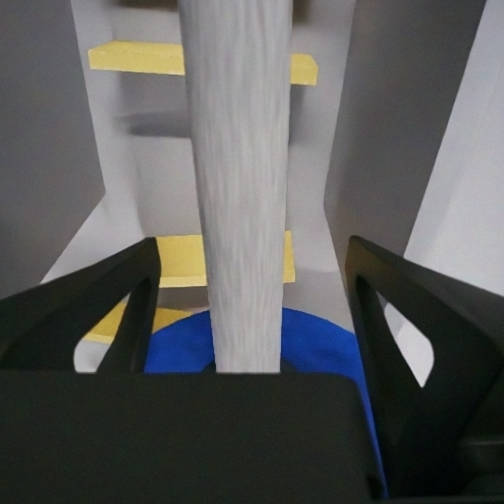

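Call:
execute_actions:
  actions:
    - {"arm3":{"joints":{"gripper_m":0,"joint4_rad":-1.508}}}
  cameras: []

Call:
execute_actions:
  actions:
    - {"arm3":{"joints":{"joint2_rad":1.29,"joint3_rad":1.315}},"arm4":{"joints":{"joint2_rad":1.345,"joint3_rad":1.105}},"arm1":{"joints":{"joint3_rad":1.92}}}
  cameras: []

Call:
execute_actions:
  actions:
    - {"arm4":{"joints":{"gripper_m":0.09}}}
  cameras: []

Call:
execute_actions:
  actions:
    - {"arm4":{"joints":{"joint2_rad":0.5}}}
  cameras: []

Call:
execute_actions:
  actions:
    - {"arm4":{"joints":{"joint1_rad":0.98,"joint3_rad":1.5,"joint4_rad":-1.583,"joint6_rad":-0.59}}}
  cameras: []

Call:
execute_actions:
  actions:
    - {"arm4":{"joints":{"joint2_rad":1.93,"joint3_rad":2.125}}}
  cameras: ["cam_high","arm4_cam_wrist"]

Scene clock: 58.10 s.
Motor temperatures (°C, as the motors report them): arm1=[24 26 36 21 23 23] | arm2=[25 27 34 25 24 25] | arm3=[25 25 29 23 25 23] | arm4=[25 25 29 24 25 25]
arm1.joint_positions: joint1_rad=+0.968 joint2_rad=+1.896 joint3_rad=+1.867 joint4_rad=-1.495 joint5_rad=-0.009 joint6_rad=-0.594 gripper_m=+0.023
arm1.joint_status: not commanded
arm1.hand: x=-0.1428 y=+0.0110 z=+1.0157 quat_wxyz=(-0.016, -0.005, -1.000, +0.012) (m; scene frame)
arm2.joint_positions: joint1_rad=-0.447 joint2_rad=+0.494 joint3_rad=+1.120 joint4_rad=-1.665 joint5_rad=+0.003 joint6_rad=-2.041 gripper_m=+0.090
arm2.joint_status: not commanded
arm2.hand: x=-0.5699 y=-0.2098 z=+1.2039 quat_wxyz=(-0.232, +0.965, +0.005, +0.119) (m; scene frame)
arm3.joint_positions: joint1_rad=-0.449 joint2_rad=+1.341 joint3_rad=+1.235 joint4_rad=-1.500 joint5_rad=+0.004 joint6_rad=-2.045 gripper_m=+0.024
arm3.joint_status: gripper_m off_target (ended at +0.024, target +0.000); the others done
arm3.hand: x=+0.4656 y=+0.0217 z=+0.9925 quat_wxyz=(-0.004, -0.007, -1.000, -0.016) (m; scene frame)
arm4.joint_positions: joint1_rad=-0.183 joint2_rad=+1.356 joint3_rad=+1.094 joint4_rad=-1.313 joint5_rad=+0.006 joint6_rad=-1.758 gripper_m=+0.024
arm4.joint_status: not commanded
arm4.hand: x=+0.7208 y=+0.0173 z=+0.9944 quat_wxyz=(+0.004, +1.000, -0.011, -0.002) (m; scene frame)
pictures: none
No camera images: the call's "cameras" was empty. Leave "cameras" out to get every camera's image.

Scene clock: 58.67 s.
Motor temperatures (°C, as the motors report them): arm1=[24 26 36 21 23 23] | arm2=[25 27 34 25 24 25] | arm3=[25 25 29 23 25 23] | arm4=[25 25 29 24 25 25]
arm1.joint_positions: joint1_rad=+0.968 joint2_rad=+1.896 joint3_rad=+1.867 joint4_rad=-1.495 joint5_rad=-0.009 joint6_rad=-0.594 gripper_m=+0.023
arm1.joint_status: all done
arm1.hand: x=-0.1428 y=+0.0110 z=+1.0157 quat_wxyz=(-0.016, -0.005, -1.000, +0.012) (m; scene frame)
arm2.joint_positions: joint1_rad=-0.447 joint2_rad=+0.494 joint3_rad=+1.120 joint4_rad=-1.665 joint5_rad=+0.003 joint6_rad=-2.041 gripper_m=+0.090
arm2.joint_status: not commanded
arm2.hand: x=-0.5699 y=-0.2098 z=+1.2039 quat_wxyz=(-0.232, +0.965, +0.005, +0.119) (m; scene frame)
arm3.joint_positions: joint1_rad=-0.449 joint2_rad=+1.340 joint3_rad=+1.236 joint4_rad=-1.500 joint5_rad=+0.004 joint6_rad=-2.045 gripper_m=+0.024
arm3.joint_status: all done
arm3.hand: x=+0.4655 y=+0.0216 z=+0.9930 quat_wxyz=(-0.003, -0.007, -1.000, -0.015) (m; scene frame)
arm4.joint_positions: joint1_rad=-0.183 joint2_rad=+1.356 joint3_rad=+1.094 joint4_rad=-1.313 joint5_rad=+0.006 joint6_rad=-1.758 gripper_m=+0.024
arm4.joint_status: all done
arm4.hand: x=+0.7208 y=+0.0173 z=+0.9944 quat_wxyz=(+0.004, +1.000, -0.011, -0.002) (m; scene frame)
pictures: none
No camera images: the call's "cameras" was empty. Leave "cameras" out to get every camera's image.

Scene clock: 59.37 s.
Motor temperatures (°C, as the motors report them): arm1=[24 26 36 21 23 23] | arm2=[25 27 34 25 24 25] | arm3=[25 25 30 23 25 23] | arm4=[25 25 29 24 25 25]
arm1.joint_positions: joint1_rad=+0.968 joint2_rad=+1.896 joint3_rad=+1.867 joint4_rad=-1.495 joint5_rad=-0.006 joint6_rad=-0.597 gripper_m=+0.023
arm1.joint_status: not commanded
arm1.hand: x=-0.1433 y=+0.0102 z=+1.0157 quat_wxyz=(-0.016, -0.004, -1.000, +0.013) (m; scene frame)
arm2.joint_positions: joint1_rad=-0.447 joint2_rad=+0.494 joint3_rad=+1.120 joint4_rad=-1.665 joint5_rad=+0.003 joint6_rad=-2.041 gripper_m=+0.090
arm2.joint_status: not commanded
arm2.hand: x=-0.5699 y=-0.2098 z=+1.2039 quat_wxyz=(-0.232, +0.965, +0.005, +0.119) (m; scene frame)
arm3.joint_positions: joint1_rad=-0.451 joint2_rad=+1.340 joint3_rad=+1.236 joint4_rad=-1.500 joint5_rad=+0.004 joint6_rad=-2.050 gripper_m=+0.024
arm3.joint_status: not commanded
arm3.hand: x=+0.4647 y=+0.0220 z=+0.9930 quat_wxyz=(-0.003, -0.006, -1.000, -0.015) (m; scene frame)
arm4.joint_positions: joint1_rad=-0.183 joint2_rad=+1.355 joint3_rad=+1.094 joint4_rad=-1.313 joint5_rad=+0.003 joint6_rad=-1.769 gripper_m=+0.090
arm4.joint_status: all done
arm4.hand: x=+0.7204 y=+0.0174 z=+0.9945 quat_wxyz=(+0.003, +1.000, -0.006, -0.003) (m; scene frame)
pictures: none
No camera images: the call's "cameras" was empty. Leave "cameras" out to get every camera's image.

Scene clock: 60.77 s.
Motor temperatures (°C, as the motors report them): arm1=[24 26 36 21 23 23] | arm2=[25 27 34 25 24 25] | arm3=[25 25 30 23 25 23] | arm4=[25 25 29 24 25 25]
arm1.joint_positions: joint1_rad=+0.968 joint2_rad=+1.896 joint3_rad=+1.867 joint4_rad=-1.495 joint5_rad=-0.006 joint6_rad=-0.597 gripper_m=+0.023
arm1.joint_status: not commanded
arm1.hand: x=-0.1433 y=+0.0102 z=+1.0157 quat_wxyz=(-0.016, -0.004, -1.000, +0.013) (m; scene frame)
arm2.joint_positions: joint1_rad=-0.447 joint2_rad=+0.494 joint3_rad=+1.120 joint4_rad=-1.665 joint5_rad=+0.003 joint6_rad=-2.041 gripper_m=+0.090
arm2.joint_status: not commanded
arm2.hand: x=-0.5699 y=-0.2098 z=+1.2039 quat_wxyz=(-0.232, +0.965, +0.005, +0.119) (m; scene frame)
arm3.joint_positions: joint1_rad=-0.451 joint2_rad=+1.340 joint3_rad=+1.236 joint4_rad=-1.500 joint5_rad=+0.004 joint6_rad=-2.050 gripper_m=+0.024
arm3.joint_status: not commanded
arm3.hand: x=+0.4647 y=+0.0220 z=+0.9930 quat_wxyz=(-0.003, -0.006, -1.000, -0.015) (m; scene frame)
arm4.joint_positions: joint1_rad=-0.183 joint2_rad=+0.492 joint3_rad=+1.094 joint4_rad=-1.314 joint5_rad=+0.003 joint6_rad=-1.770 gripper_m=+0.090
arm4.joint_status: all done
arm4.hand: x=+0.6904 y=-0.1329 z=+1.2494 quat_wxyz=(-0.406, +0.910, -0.007, +0.082) (m; scene frame)
pictures: none
No camera images: the call's "cameras" was empty. Leave "cameras" out to get every camera's image.

Scene clock: 62.73 s.
Motor temperatures (°C, as the motors report them): arm1=[24 26 36 21 23 23] | arm2=[25 27 33 25 24 25] | arm3=[25 25 31 23 25 23] | arm4=[25 25 29 24 25 25]
arm1.joint_positions: joint1_rad=+0.968 joint2_rad=+1.896 joint3_rad=+1.867 joint4_rad=-1.495 joint5_rad=-0.006 joint6_rad=-0.597 gripper_m=+0.023
arm1.joint_status: not commanded
arm1.hand: x=-0.1433 y=+0.0102 z=+1.0157 quat_wxyz=(-0.016, -0.004, -1.000, +0.013) (m; scene frame)
arm2.joint_positions: joint1_rad=-0.447 joint2_rad=+0.494 joint3_rad=+1.120 joint4_rad=-1.665 joint5_rad=+0.003 joint6_rad=-2.041 gripper_m=+0.090
arm2.joint_status: not commanded
arm2.hand: x=-0.5699 y=-0.2098 z=+1.2039 quat_wxyz=(-0.232, +0.965, +0.005, +0.119) (m; scene frame)
arm3.joint_positions: joint1_rad=-0.451 joint2_rad=+1.340 joint3_rad=+1.236 joint4_rad=-1.500 joint5_rad=+0.004 joint6_rad=-2.050 gripper_m=+0.024
arm3.joint_status: not commanded
arm3.hand: x=+0.4647 y=+0.0220 z=+0.9930 quat_wxyz=(-0.003, -0.006, -1.000, -0.015) (m; scene frame)
arm4.joint_positions: joint1_rad=+0.974 joint2_rad=+0.491 joint3_rad=+1.472 joint4_rad=-1.571 joint5_rad=+0.001 joint6_rad=-0.599 gripper_m=+0.090
arm4.joint_status: all done
arm4.hand: x=+0.5339 y=-0.2683 z=+1.3758 quat_wxyz=(-0.269, +0.881, -0.012, -0.389) (m; scene frame)
pictures: none
No camera images: the call's "cameras" was empty. Leave "cameras" out to get every camera's image.

Scene clock: 64.73 s.
Motor temperatures (°C, as the motors report them): arm1=[24 26 36 21 23 23] | arm2=[25 27 33 25 24 25] | arm3=[25 25 32 23 25 23] | arm4=[25 25 29 24 25 25]
arm1.joint_positions: joint1_rad=+0.968 joint2_rad=+1.896 joint3_rad=+1.867 joint4_rad=-1.495 joint5_rad=-0.006 joint6_rad=-0.597 gripper_m=+0.023
arm1.joint_status: not commanded
arm1.hand: x=-0.1433 y=+0.0102 z=+1.0157 quat_wxyz=(-0.016, -0.004, -1.000, +0.013) (m; scene frame)
arm2.joint_positions: joint1_rad=-0.447 joint2_rad=+0.494 joint3_rad=+1.120 joint4_rad=-1.665 joint5_rad=+0.003 joint6_rad=-2.041 gripper_m=+0.090
arm2.joint_status: not commanded
arm2.hand: x=-0.5699 y=-0.2098 z=+1.2039 quat_wxyz=(-0.232, +0.965, +0.005, +0.119) (m; scene frame)
arm3.joint_positions: joint1_rad=-0.451 joint2_rad=+1.340 joint3_rad=+1.236 joint4_rad=-1.500 joint5_rad=+0.004 joint6_rad=-2.050 gripper_m=+0.024
arm3.joint_status: not commanded
arm3.hand: x=+0.4647 y=+0.0220 z=+0.9930 quat_wxyz=(-0.003, -0.006, -1.000, -0.015) (m; scene frame)
arm4.joint_positions: joint1_rad=+0.974 joint2_rad=+1.951 joint3_rad=+2.091 joint4_rad=-1.578 joint5_rad=+0.001 joint6_rad=-0.598 gripper_m=+0.090
arm4.joint_status: all done
arm4.hand: x=+0.1260 y=+0.0225 z=+1.0956 quat_wxyz=(-0.037, +0.998, -0.013, -0.058) (m; scene frame)
pictures: arm4_cam_wrist, cam_high
camera_calibration (this result's frames):
arm4_cam_wrist: T_world_to_cam=[[0.0389452, 0.996422, 0.0750129, -0.104624], [0.87668, -0.0700949, 0.475939, -0.622908], [0.479494, 0.0472268, -0.876273, 1.02139], [0, 0, 0, 1]] pos_world=[0.0604139, 0.0123497, 1.19933]
Images, in order (width x height): arm4_cam_wrist 504x504, cam_high 504x504.

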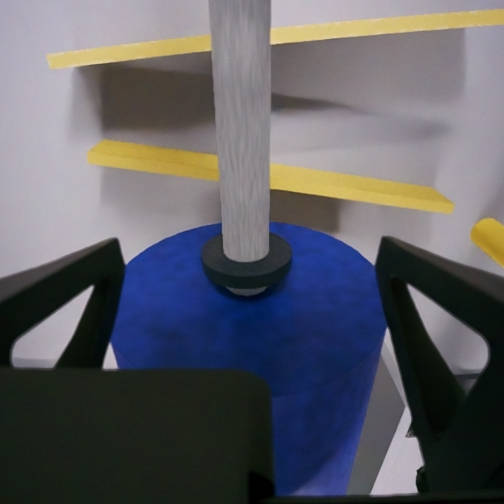

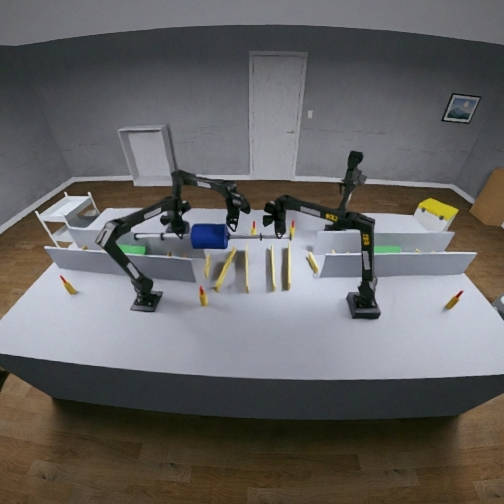

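Call:
execute_actions:
  actions:
    - {"arm4":{"joints":{"joint1_rad":0.995,"joint2_rad":2.055,"joint4_rad":-1.542,"joint6_rad":-0.58,"gripper_m":0.065}}}
  cameras: ["arm4_cam_wrist"]

Scene clock: 66.67 s.
Motor temperatures (°C, as the motors report them): arm1=[24 27 36 21 23 23] | arm2=[25 27 33 25 24 25] | arm3=[25 25 32 23 25 23] | arm4=[25 25 29 24 25 25]
arm1.joint_positions: joint1_rad=+0.968 joint2_rad=+1.896 joint3_rad=+1.867 joint4_rad=-1.495 joint5_rad=-0.006 joint6_rad=-0.597 gripper_m=+0.023
arm1.joint_status: not commanded
arm1.hand: x=-0.1433 y=+0.0102 z=+1.0157 quat_wxyz=(-0.016, -0.004, -1.000, +0.013) (m; scene frame)
arm2.joint_positions: joint1_rad=-0.447 joint2_rad=+0.494 joint3_rad=+1.120 joint4_rad=-1.665 joint5_rad=+0.003 joint6_rad=-2.041 gripper_m=+0.090
arm2.joint_status: not commanded
arm2.hand: x=-0.5699 y=-0.2098 z=+1.2039 quat_wxyz=(-0.232, +0.965, +0.005, +0.119) (m; scene frame)
arm3.joint_positions: joint1_rad=-0.451 joint2_rad=+1.340 joint3_rad=+1.236 joint4_rad=-1.500 joint5_rad=+0.004 joint6_rad=-2.050 gripper_m=+0.024
arm3.joint_status: not commanded
arm3.hand: x=+0.4647 y=+0.0220 z=+0.9930 quat_wxyz=(-0.003, -0.006, -1.000, -0.015) (m; scene frame)
arm4.joint_positions: joint1_rad=+0.990 joint2_rad=+2.073 joint3_rad=+2.091 joint4_rad=-1.556 joint5_rad=+0.001 joint6_rad=-0.589 gripper_m=+0.065
arm4.joint_status: all done
arm4.hand: x=+0.1050 y=+0.0237 z=+1.0201 quat_wxyz=(-0.008, +1.000, -0.009, -0.018) (m; scene frame)
pictures: arm4_cam_wrist
camera_calibration (this result's frames):
arm4_cam_wrist: T_world_to_cam=[[0.026397, 0.99946, 0.019579, -0.0415818], [0.835499, -0.0328117, 0.548511, -0.639058], [0.548857, 0.00187918, -0.835914, 0.917837], [0, 0, 0, 1]] pos_world=[0.0312694, 0.018866, 1.11858]
Images, in order (width x height): arm4_cam_wrist 504x504.

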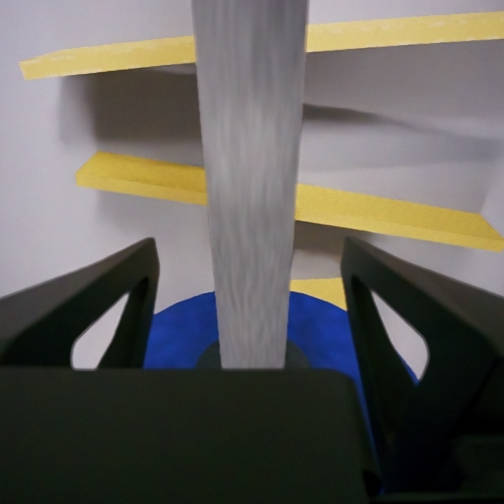

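Call:
execute_actions:
  actions:
    - {"arm4":{"joints":{"gripper_m":0}}}
  cameras: []

Call:
execute_actions:
  actions:
    - {"arm4":{"joints":{"joint2_rad":2.01,"joint3_rad":2.155}},"arm1":{"joints":{"joint2_rad":1.88,"joint3_rad":1.89}},"arm3":{"joints":{"joint3_rad":1.295}}}
  cameras: []

Call:
execute_actions:
  actions:
    - {"arm1":{"joints":{"gripper_m":0.09}}}
  cameras: []

Call:
execute_actions:
  actions:
    - {"arm1":{"joints":{"joint2_rad":1.65}}}
  cameras: []

Call:
execute_actions:
  actions:
    - {"arm1":{"joints":{"joint2_rad":1.3}},"arm4":{"joints":{"joint1_rad":0.821,"joint2_rad":1.75,"joint3_rad":1.672,"joint4_rad":-1.41,"joint6_rad":-0.745}},"arm3":{"joints":{"joint1_rad":-0.069,"joint2_rad":1.16,"joint3_rad":1.165,"joint4_rad":-1.515,"joint6_rad":-1.645}}}
  cameras: []

Call:
execute_actions:
  actions:
    - {"arm4":{"joints":{"joint1_rad":0.577,"joint2_rad":1.535,"joint3_rad":1.372,"joint4_rad":-1.335,"joint6_rad":-0.968}},"arm3":{"joints":{"joint1_rad":0.375,"joint2_rad":1.21,"joint3_rad":1.25,"joint4_rad":-1.505,"joint6_rad":-1.18}}}
  cameras: ["cam_high","arm4_cam_wrist"]

Scene clock: 70.03 s.
Motor temperatures (°C, as the motors report them): arm1=[24 27 36 21 23 23] | arm2=[25 27 33 25 24 25] | arm3=[25 25 33 23 25 23] | arm4=[25 25 29 24 25 25]
arm1.joint_positions: joint1_rad=+0.967 joint2_rad=+1.896 joint3_rad=+1.867 joint4_rad=-1.495 joint5_rad=-0.005 joint6_rad=-0.597 gripper_m=+0.023
arm1.joint_status: not commanded
arm1.hand: x=-0.1436 y=+0.0099 z=+1.0157 quat_wxyz=(-0.015, -0.004, -1.000, +0.014) (m; scene frame)
arm2.joint_positions: joint1_rad=-0.447 joint2_rad=+0.494 joint3_rad=+1.120 joint4_rad=-1.665 joint5_rad=+0.003 joint6_rad=-2.041 gripper_m=+0.090
arm2.joint_status: not commanded
arm2.hand: x=-0.5699 y=-0.2098 z=+1.2039 quat_wxyz=(-0.232, +0.965, +0.005, +0.119) (m; scene frame)
arm3.joint_positions: joint1_rad=-0.452 joint2_rad=+1.340 joint3_rad=+1.236 joint4_rad=-1.500 joint5_rad=+0.004 joint6_rad=-2.050 gripper_m=+0.024
arm3.joint_status: not commanded
arm3.hand: x=+0.4646 y=+0.0220 z=+0.9930 quat_wxyz=(-0.003, -0.006, -1.000, -0.015) (m; scene frame)
arm4.joint_positions: joint1_rad=+0.990 joint2_rad=+2.073 joint3_rad=+2.091 joint4_rad=-1.554 joint5_rad=+0.003 joint6_rad=-0.590 gripper_m=+0.024
arm4.joint_status: gripper_m off_target (ended at +0.024, target +0.000)
arm4.hand: x=+0.1048 y=+0.0243 z=+1.0201 quat_wxyz=(-0.010, +1.000, -0.009, -0.018) (m; scene frame)
pictures: none
No camera images: the call's "cameras" was empty. Leave "cameras" out to get every camera's image.

Scene clock: 70.57 s.
Motor temperatures (°C, as the motors report them): arm1=[24 27 36 21 23 23] | arm2=[25 27 33 25 24 25] | arm3=[25 25 33 23 25 23] | arm4=[25 25 29 24 25 25]
arm1.joint_positions: joint1_rad=+0.967 joint2_rad=+1.896 joint3_rad=+1.867 joint4_rad=-1.495 joint5_rad=-0.005 joint6_rad=-0.597 gripper_m=+0.023
arm1.joint_status: all done
arm1.hand: x=-0.1436 y=+0.0099 z=+1.0157 quat_wxyz=(-0.015, -0.004, -1.000, +0.014) (m; scene frame)
arm2.joint_positions: joint1_rad=-0.447 joint2_rad=+0.494 joint3_rad=+1.120 joint4_rad=-1.665 joint5_rad=+0.003 joint6_rad=-2.041 gripper_m=+0.090
arm2.joint_status: not commanded
arm2.hand: x=-0.5699 y=-0.2098 z=+1.2039 quat_wxyz=(-0.232, +0.965, +0.005, +0.119) (m; scene frame)
arm3.joint_positions: joint1_rad=-0.452 joint2_rad=+1.340 joint3_rad=+1.236 joint4_rad=-1.500 joint5_rad=+0.004 joint6_rad=-2.050 gripper_m=+0.024
arm3.joint_status: all done
arm3.hand: x=+0.4646 y=+0.0220 z=+0.9930 quat_wxyz=(-0.003, -0.006, -1.000, -0.015) (m; scene frame)
arm4.joint_positions: joint1_rad=+0.990 joint2_rad=+2.072 joint3_rad=+2.091 joint4_rad=-1.554 joint5_rad=+0.003 joint6_rad=-0.590 gripper_m=+0.024
arm4.joint_status: all done
arm4.hand: x=+0.1048 y=+0.0243 z=+1.0210 quat_wxyz=(-0.010, +1.000, -0.009, -0.019) (m; scene frame)
pictures: none
No camera images: the call's "cameras" was empty. Leave "cameras" out to get every camera's image.

Scene clock: 71.27 s.
Motor temperatures (°C, as the motors report them): arm1=[24 27 36 21 23 23] | arm2=[25 27 33 25 24 25] | arm3=[25 25 34 23 25 23] | arm4=[25 25 29 24 25 25]
arm1.joint_positions: joint1_rad=+0.963 joint2_rad=+1.896 joint3_rad=+1.867 joint4_rad=-1.495 joint5_rad=-0.003 joint6_rad=-0.604 gripper_m=+0.090
arm1.joint_status: all done
arm1.hand: x=-0.1451 y=+0.0077 z=+1.0157 quat_wxyz=(-0.015, -0.002, -1.000, +0.014) (m; scene frame)
arm2.joint_positions: joint1_rad=-0.447 joint2_rad=+0.494 joint3_rad=+1.120 joint4_rad=-1.665 joint5_rad=+0.003 joint6_rad=-2.041 gripper_m=+0.090
arm2.joint_status: not commanded
arm2.hand: x=-0.5699 y=-0.2098 z=+1.2039 quat_wxyz=(-0.232, +0.965, +0.005, +0.119) (m; scene frame)
arm3.joint_positions: joint1_rad=-0.452 joint2_rad=+1.340 joint3_rad=+1.236 joint4_rad=-1.500 joint5_rad=+0.003 joint6_rad=-2.050 gripper_m=+0.024
arm3.joint_status: not commanded
arm3.hand: x=+0.4647 y=+0.0220 z=+0.9930 quat_wxyz=(-0.003, -0.006, -1.000, -0.015) (m; scene frame)
arm4.joint_positions: joint1_rad=+0.990 joint2_rad=+2.072 joint3_rad=+2.091 joint4_rad=-1.553 joint5_rad=+0.003 joint6_rad=-0.590 gripper_m=+0.024
arm4.joint_status: not commanded
arm4.hand: x=+0.1046 y=+0.0244 z=+1.0211 quat_wxyz=(-0.010, +1.000, -0.009, -0.019) (m; scene frame)
pictures: none
No camera images: the call's "cameras" was empty. Leave "cameras" out to get every camera's image.

Scene clock: 72.63 s.
Motor temperatures (°C, as the motors report them): arm1=[24 27 35 21 23 23] | arm2=[25 27 33 25 24 25] | arm3=[25 26 34 23 25 23] | arm4=[25 25 30 24 25 25]
arm1.joint_positions: joint1_rad=+0.963 joint2_rad=+1.642 joint3_rad=+1.867 joint4_rad=-1.496 joint5_rad=-0.003 joint6_rad=-0.605 gripper_m=+0.090
arm1.joint_status: all done
arm1.hand: x=-0.1757 y=+0.0307 z=+1.1591 quat_wxyz=(-0.118, -0.001, -0.989, +0.087) (m; scene frame)
arm2.joint_positions: joint1_rad=-0.447 joint2_rad=+0.494 joint3_rad=+1.120 joint4_rad=-1.665 joint5_rad=+0.003 joint6_rad=-2.041 gripper_m=+0.090
arm2.joint_status: not commanded
arm2.hand: x=-0.5699 y=-0.2098 z=+1.2039 quat_wxyz=(-0.232, +0.965, +0.005, +0.119) (m; scene frame)
arm3.joint_positions: joint1_rad=-0.452 joint2_rad=+1.340 joint3_rad=+1.236 joint4_rad=-1.500 joint5_rad=+0.003 joint6_rad=-2.050 gripper_m=+0.024
arm3.joint_status: not commanded
arm3.hand: x=+0.4647 y=+0.0220 z=+0.9930 quat_wxyz=(-0.003, -0.006, -1.000, -0.015) (m; scene frame)
arm4.joint_positions: joint1_rad=+0.990 joint2_rad=+2.072 joint3_rad=+2.091 joint4_rad=-1.553 joint5_rad=+0.003 joint6_rad=-0.590 gripper_m=+0.024
arm4.joint_status: not commanded
arm4.hand: x=+0.1046 y=+0.0244 z=+1.0211 quat_wxyz=(-0.010, +1.000, -0.009, -0.019) (m; scene frame)
pictures: none
No camera images: the call's "cameras" was empty. Leave "cameras" out to get every camera's image.

Scene clock: 74.20 s.
Motor temperatures (°C, as the motors report them): arm1=[24 27 35 21 23 23] | arm2=[25 27 33 25 24 25] | arm3=[25 26 34 23 25 23] | arm4=[25 25 30 24 25 25]
arm1.joint_positions: joint1_rad=+0.963 joint2_rad=+1.309 joint3_rad=+1.879 joint4_rad=-1.497 joint5_rad=-0.003 joint6_rad=-0.605 gripper_m=+0.090
arm1.joint_status: all done
arm1.hand: x=-0.2582 y=+0.0903 z=+1.3287 quat_wxyz=(-0.255, +0.000, -0.950, +0.182) (m; scene frame)
arm2.joint_positions: joint1_rad=-0.447 joint2_rad=+0.494 joint3_rad=+1.120 joint4_rad=-1.665 joint5_rad=+0.003 joint6_rad=-2.041 gripper_m=+0.090
arm2.joint_status: not commanded
arm2.hand: x=-0.5699 y=-0.2098 z=+1.2039 quat_wxyz=(-0.232, +0.965, +0.005, +0.119) (m; scene frame)
arm3.joint_positions: joint1_rad=-0.064 joint2_rad=+1.193 joint3_rad=+1.128 joint4_rad=-1.522 joint5_rad=-0.011 joint6_rad=-1.653 gripper_m=+0.024
arm3.joint_status: all done
arm3.hand: x=+0.6094 y=+0.0296 z=+0.9997 quat_wxyz=(-0.003, -0.011, -1.000, -0.007) (m; scene frame)
arm4.joint_positions: joint1_rad=+0.820 joint2_rad=+1.790 joint3_rad=+1.646 joint4_rad=-1.420 joint5_rad=+0.002 joint6_rad=-0.750 gripper_m=+0.024
arm4.joint_status: all done
arm4.hand: x=+0.2501 y=+0.0368 z=+1.0127 quat_wxyz=(-0.002, +1.000, -0.014, -0.006) (m; scene frame)
pictures: none
No camera images: the call's "cameras" was empty. Leave "cameras" out to get every camera's image.

Scene clock: 76.67 s.
Motor temperatures (°C, as the motors report them): arm1=[24 26 35 21 23 23] | arm2=[25 26 33 25 24 25] | arm3=[25 26 35 23 25 23] | arm4=[25 25 29 24 25 25]
arm1.joint_positions: joint1_rad=+0.963 joint2_rad=+1.309 joint3_rad=+1.879 joint4_rad=-1.497 joint5_rad=-0.003 joint6_rad=-0.605 gripper_m=+0.090
arm1.joint_status: not commanded
arm1.hand: x=-0.2582 y=+0.0903 z=+1.3287 quat_wxyz=(-0.255, +0.000, -0.950, +0.182) (m; scene frame)
arm2.joint_positions: joint1_rad=-0.447 joint2_rad=+0.494 joint3_rad=+1.120 joint4_rad=-1.665 joint5_rad=+0.003 joint6_rad=-2.041 gripper_m=+0.090
arm2.joint_status: not commanded
arm2.hand: x=-0.5699 y=-0.2098 z=+1.2039 quat_wxyz=(-0.232, +0.965, +0.005, +0.119) (m; scene frame)
arm3.joint_positions: joint1_rad=+0.379 joint2_rad=+1.234 joint3_rad=+1.147 joint4_rad=-1.509 joint5_rad=-0.017 joint6_rad=-1.197 gripper_m=+0.024
arm3.joint_status: joint3_rad time_out (moved +0.020 of +0.122); the others done
arm3.on_its_own: joint3_rad reads +1.147 and still pushes toward +1.250 since a time_out
arm3.hand: x=+0.7555 y=+0.0352 z=+0.9936 quat_wxyz=(+0.000, -0.017, -1.000, -0.014) (m; scene frame)
arm4.joint_positions: joint1_rad=+0.577 joint2_rad=+1.567 joint3_rad=+1.351 joint4_rad=-1.332 joint5_rad=+0.002 joint6_rad=-0.976 gripper_m=+0.024
arm4.joint_status: all done
arm4.hand: x=+0.3978 y=+0.0489 z=+1.0084 quat_wxyz=(-0.009, +1.000, -0.022, -0.009) (m; scene frame)
pictures: arm4_cam_wrist, cam_high
camera_calibration (this result's frames):
arm4_cam_wrist: T_world_to_cam=[[0.0525114, 0.998407, 0.0206234, -0.0856141], [0.825275, -0.0550153, 0.562045, -0.884971], [0.562285, -0.0124938, -0.826849, 0.733531], [0, 0, 0, 1]] pos_world=[0.322386, 0.0459555, 1.10568]
Images, in order (width x height): arm4_cam_wrist 504x504, cam_high 504x504.

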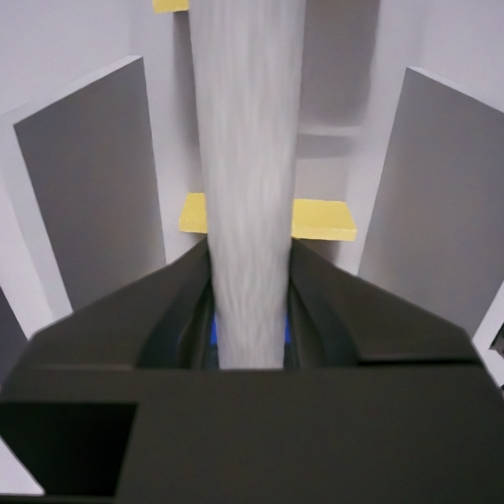

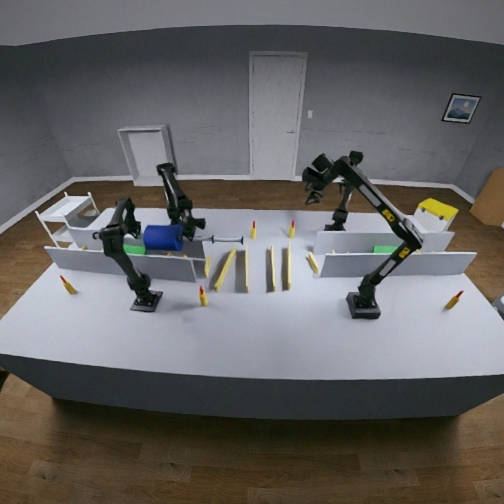

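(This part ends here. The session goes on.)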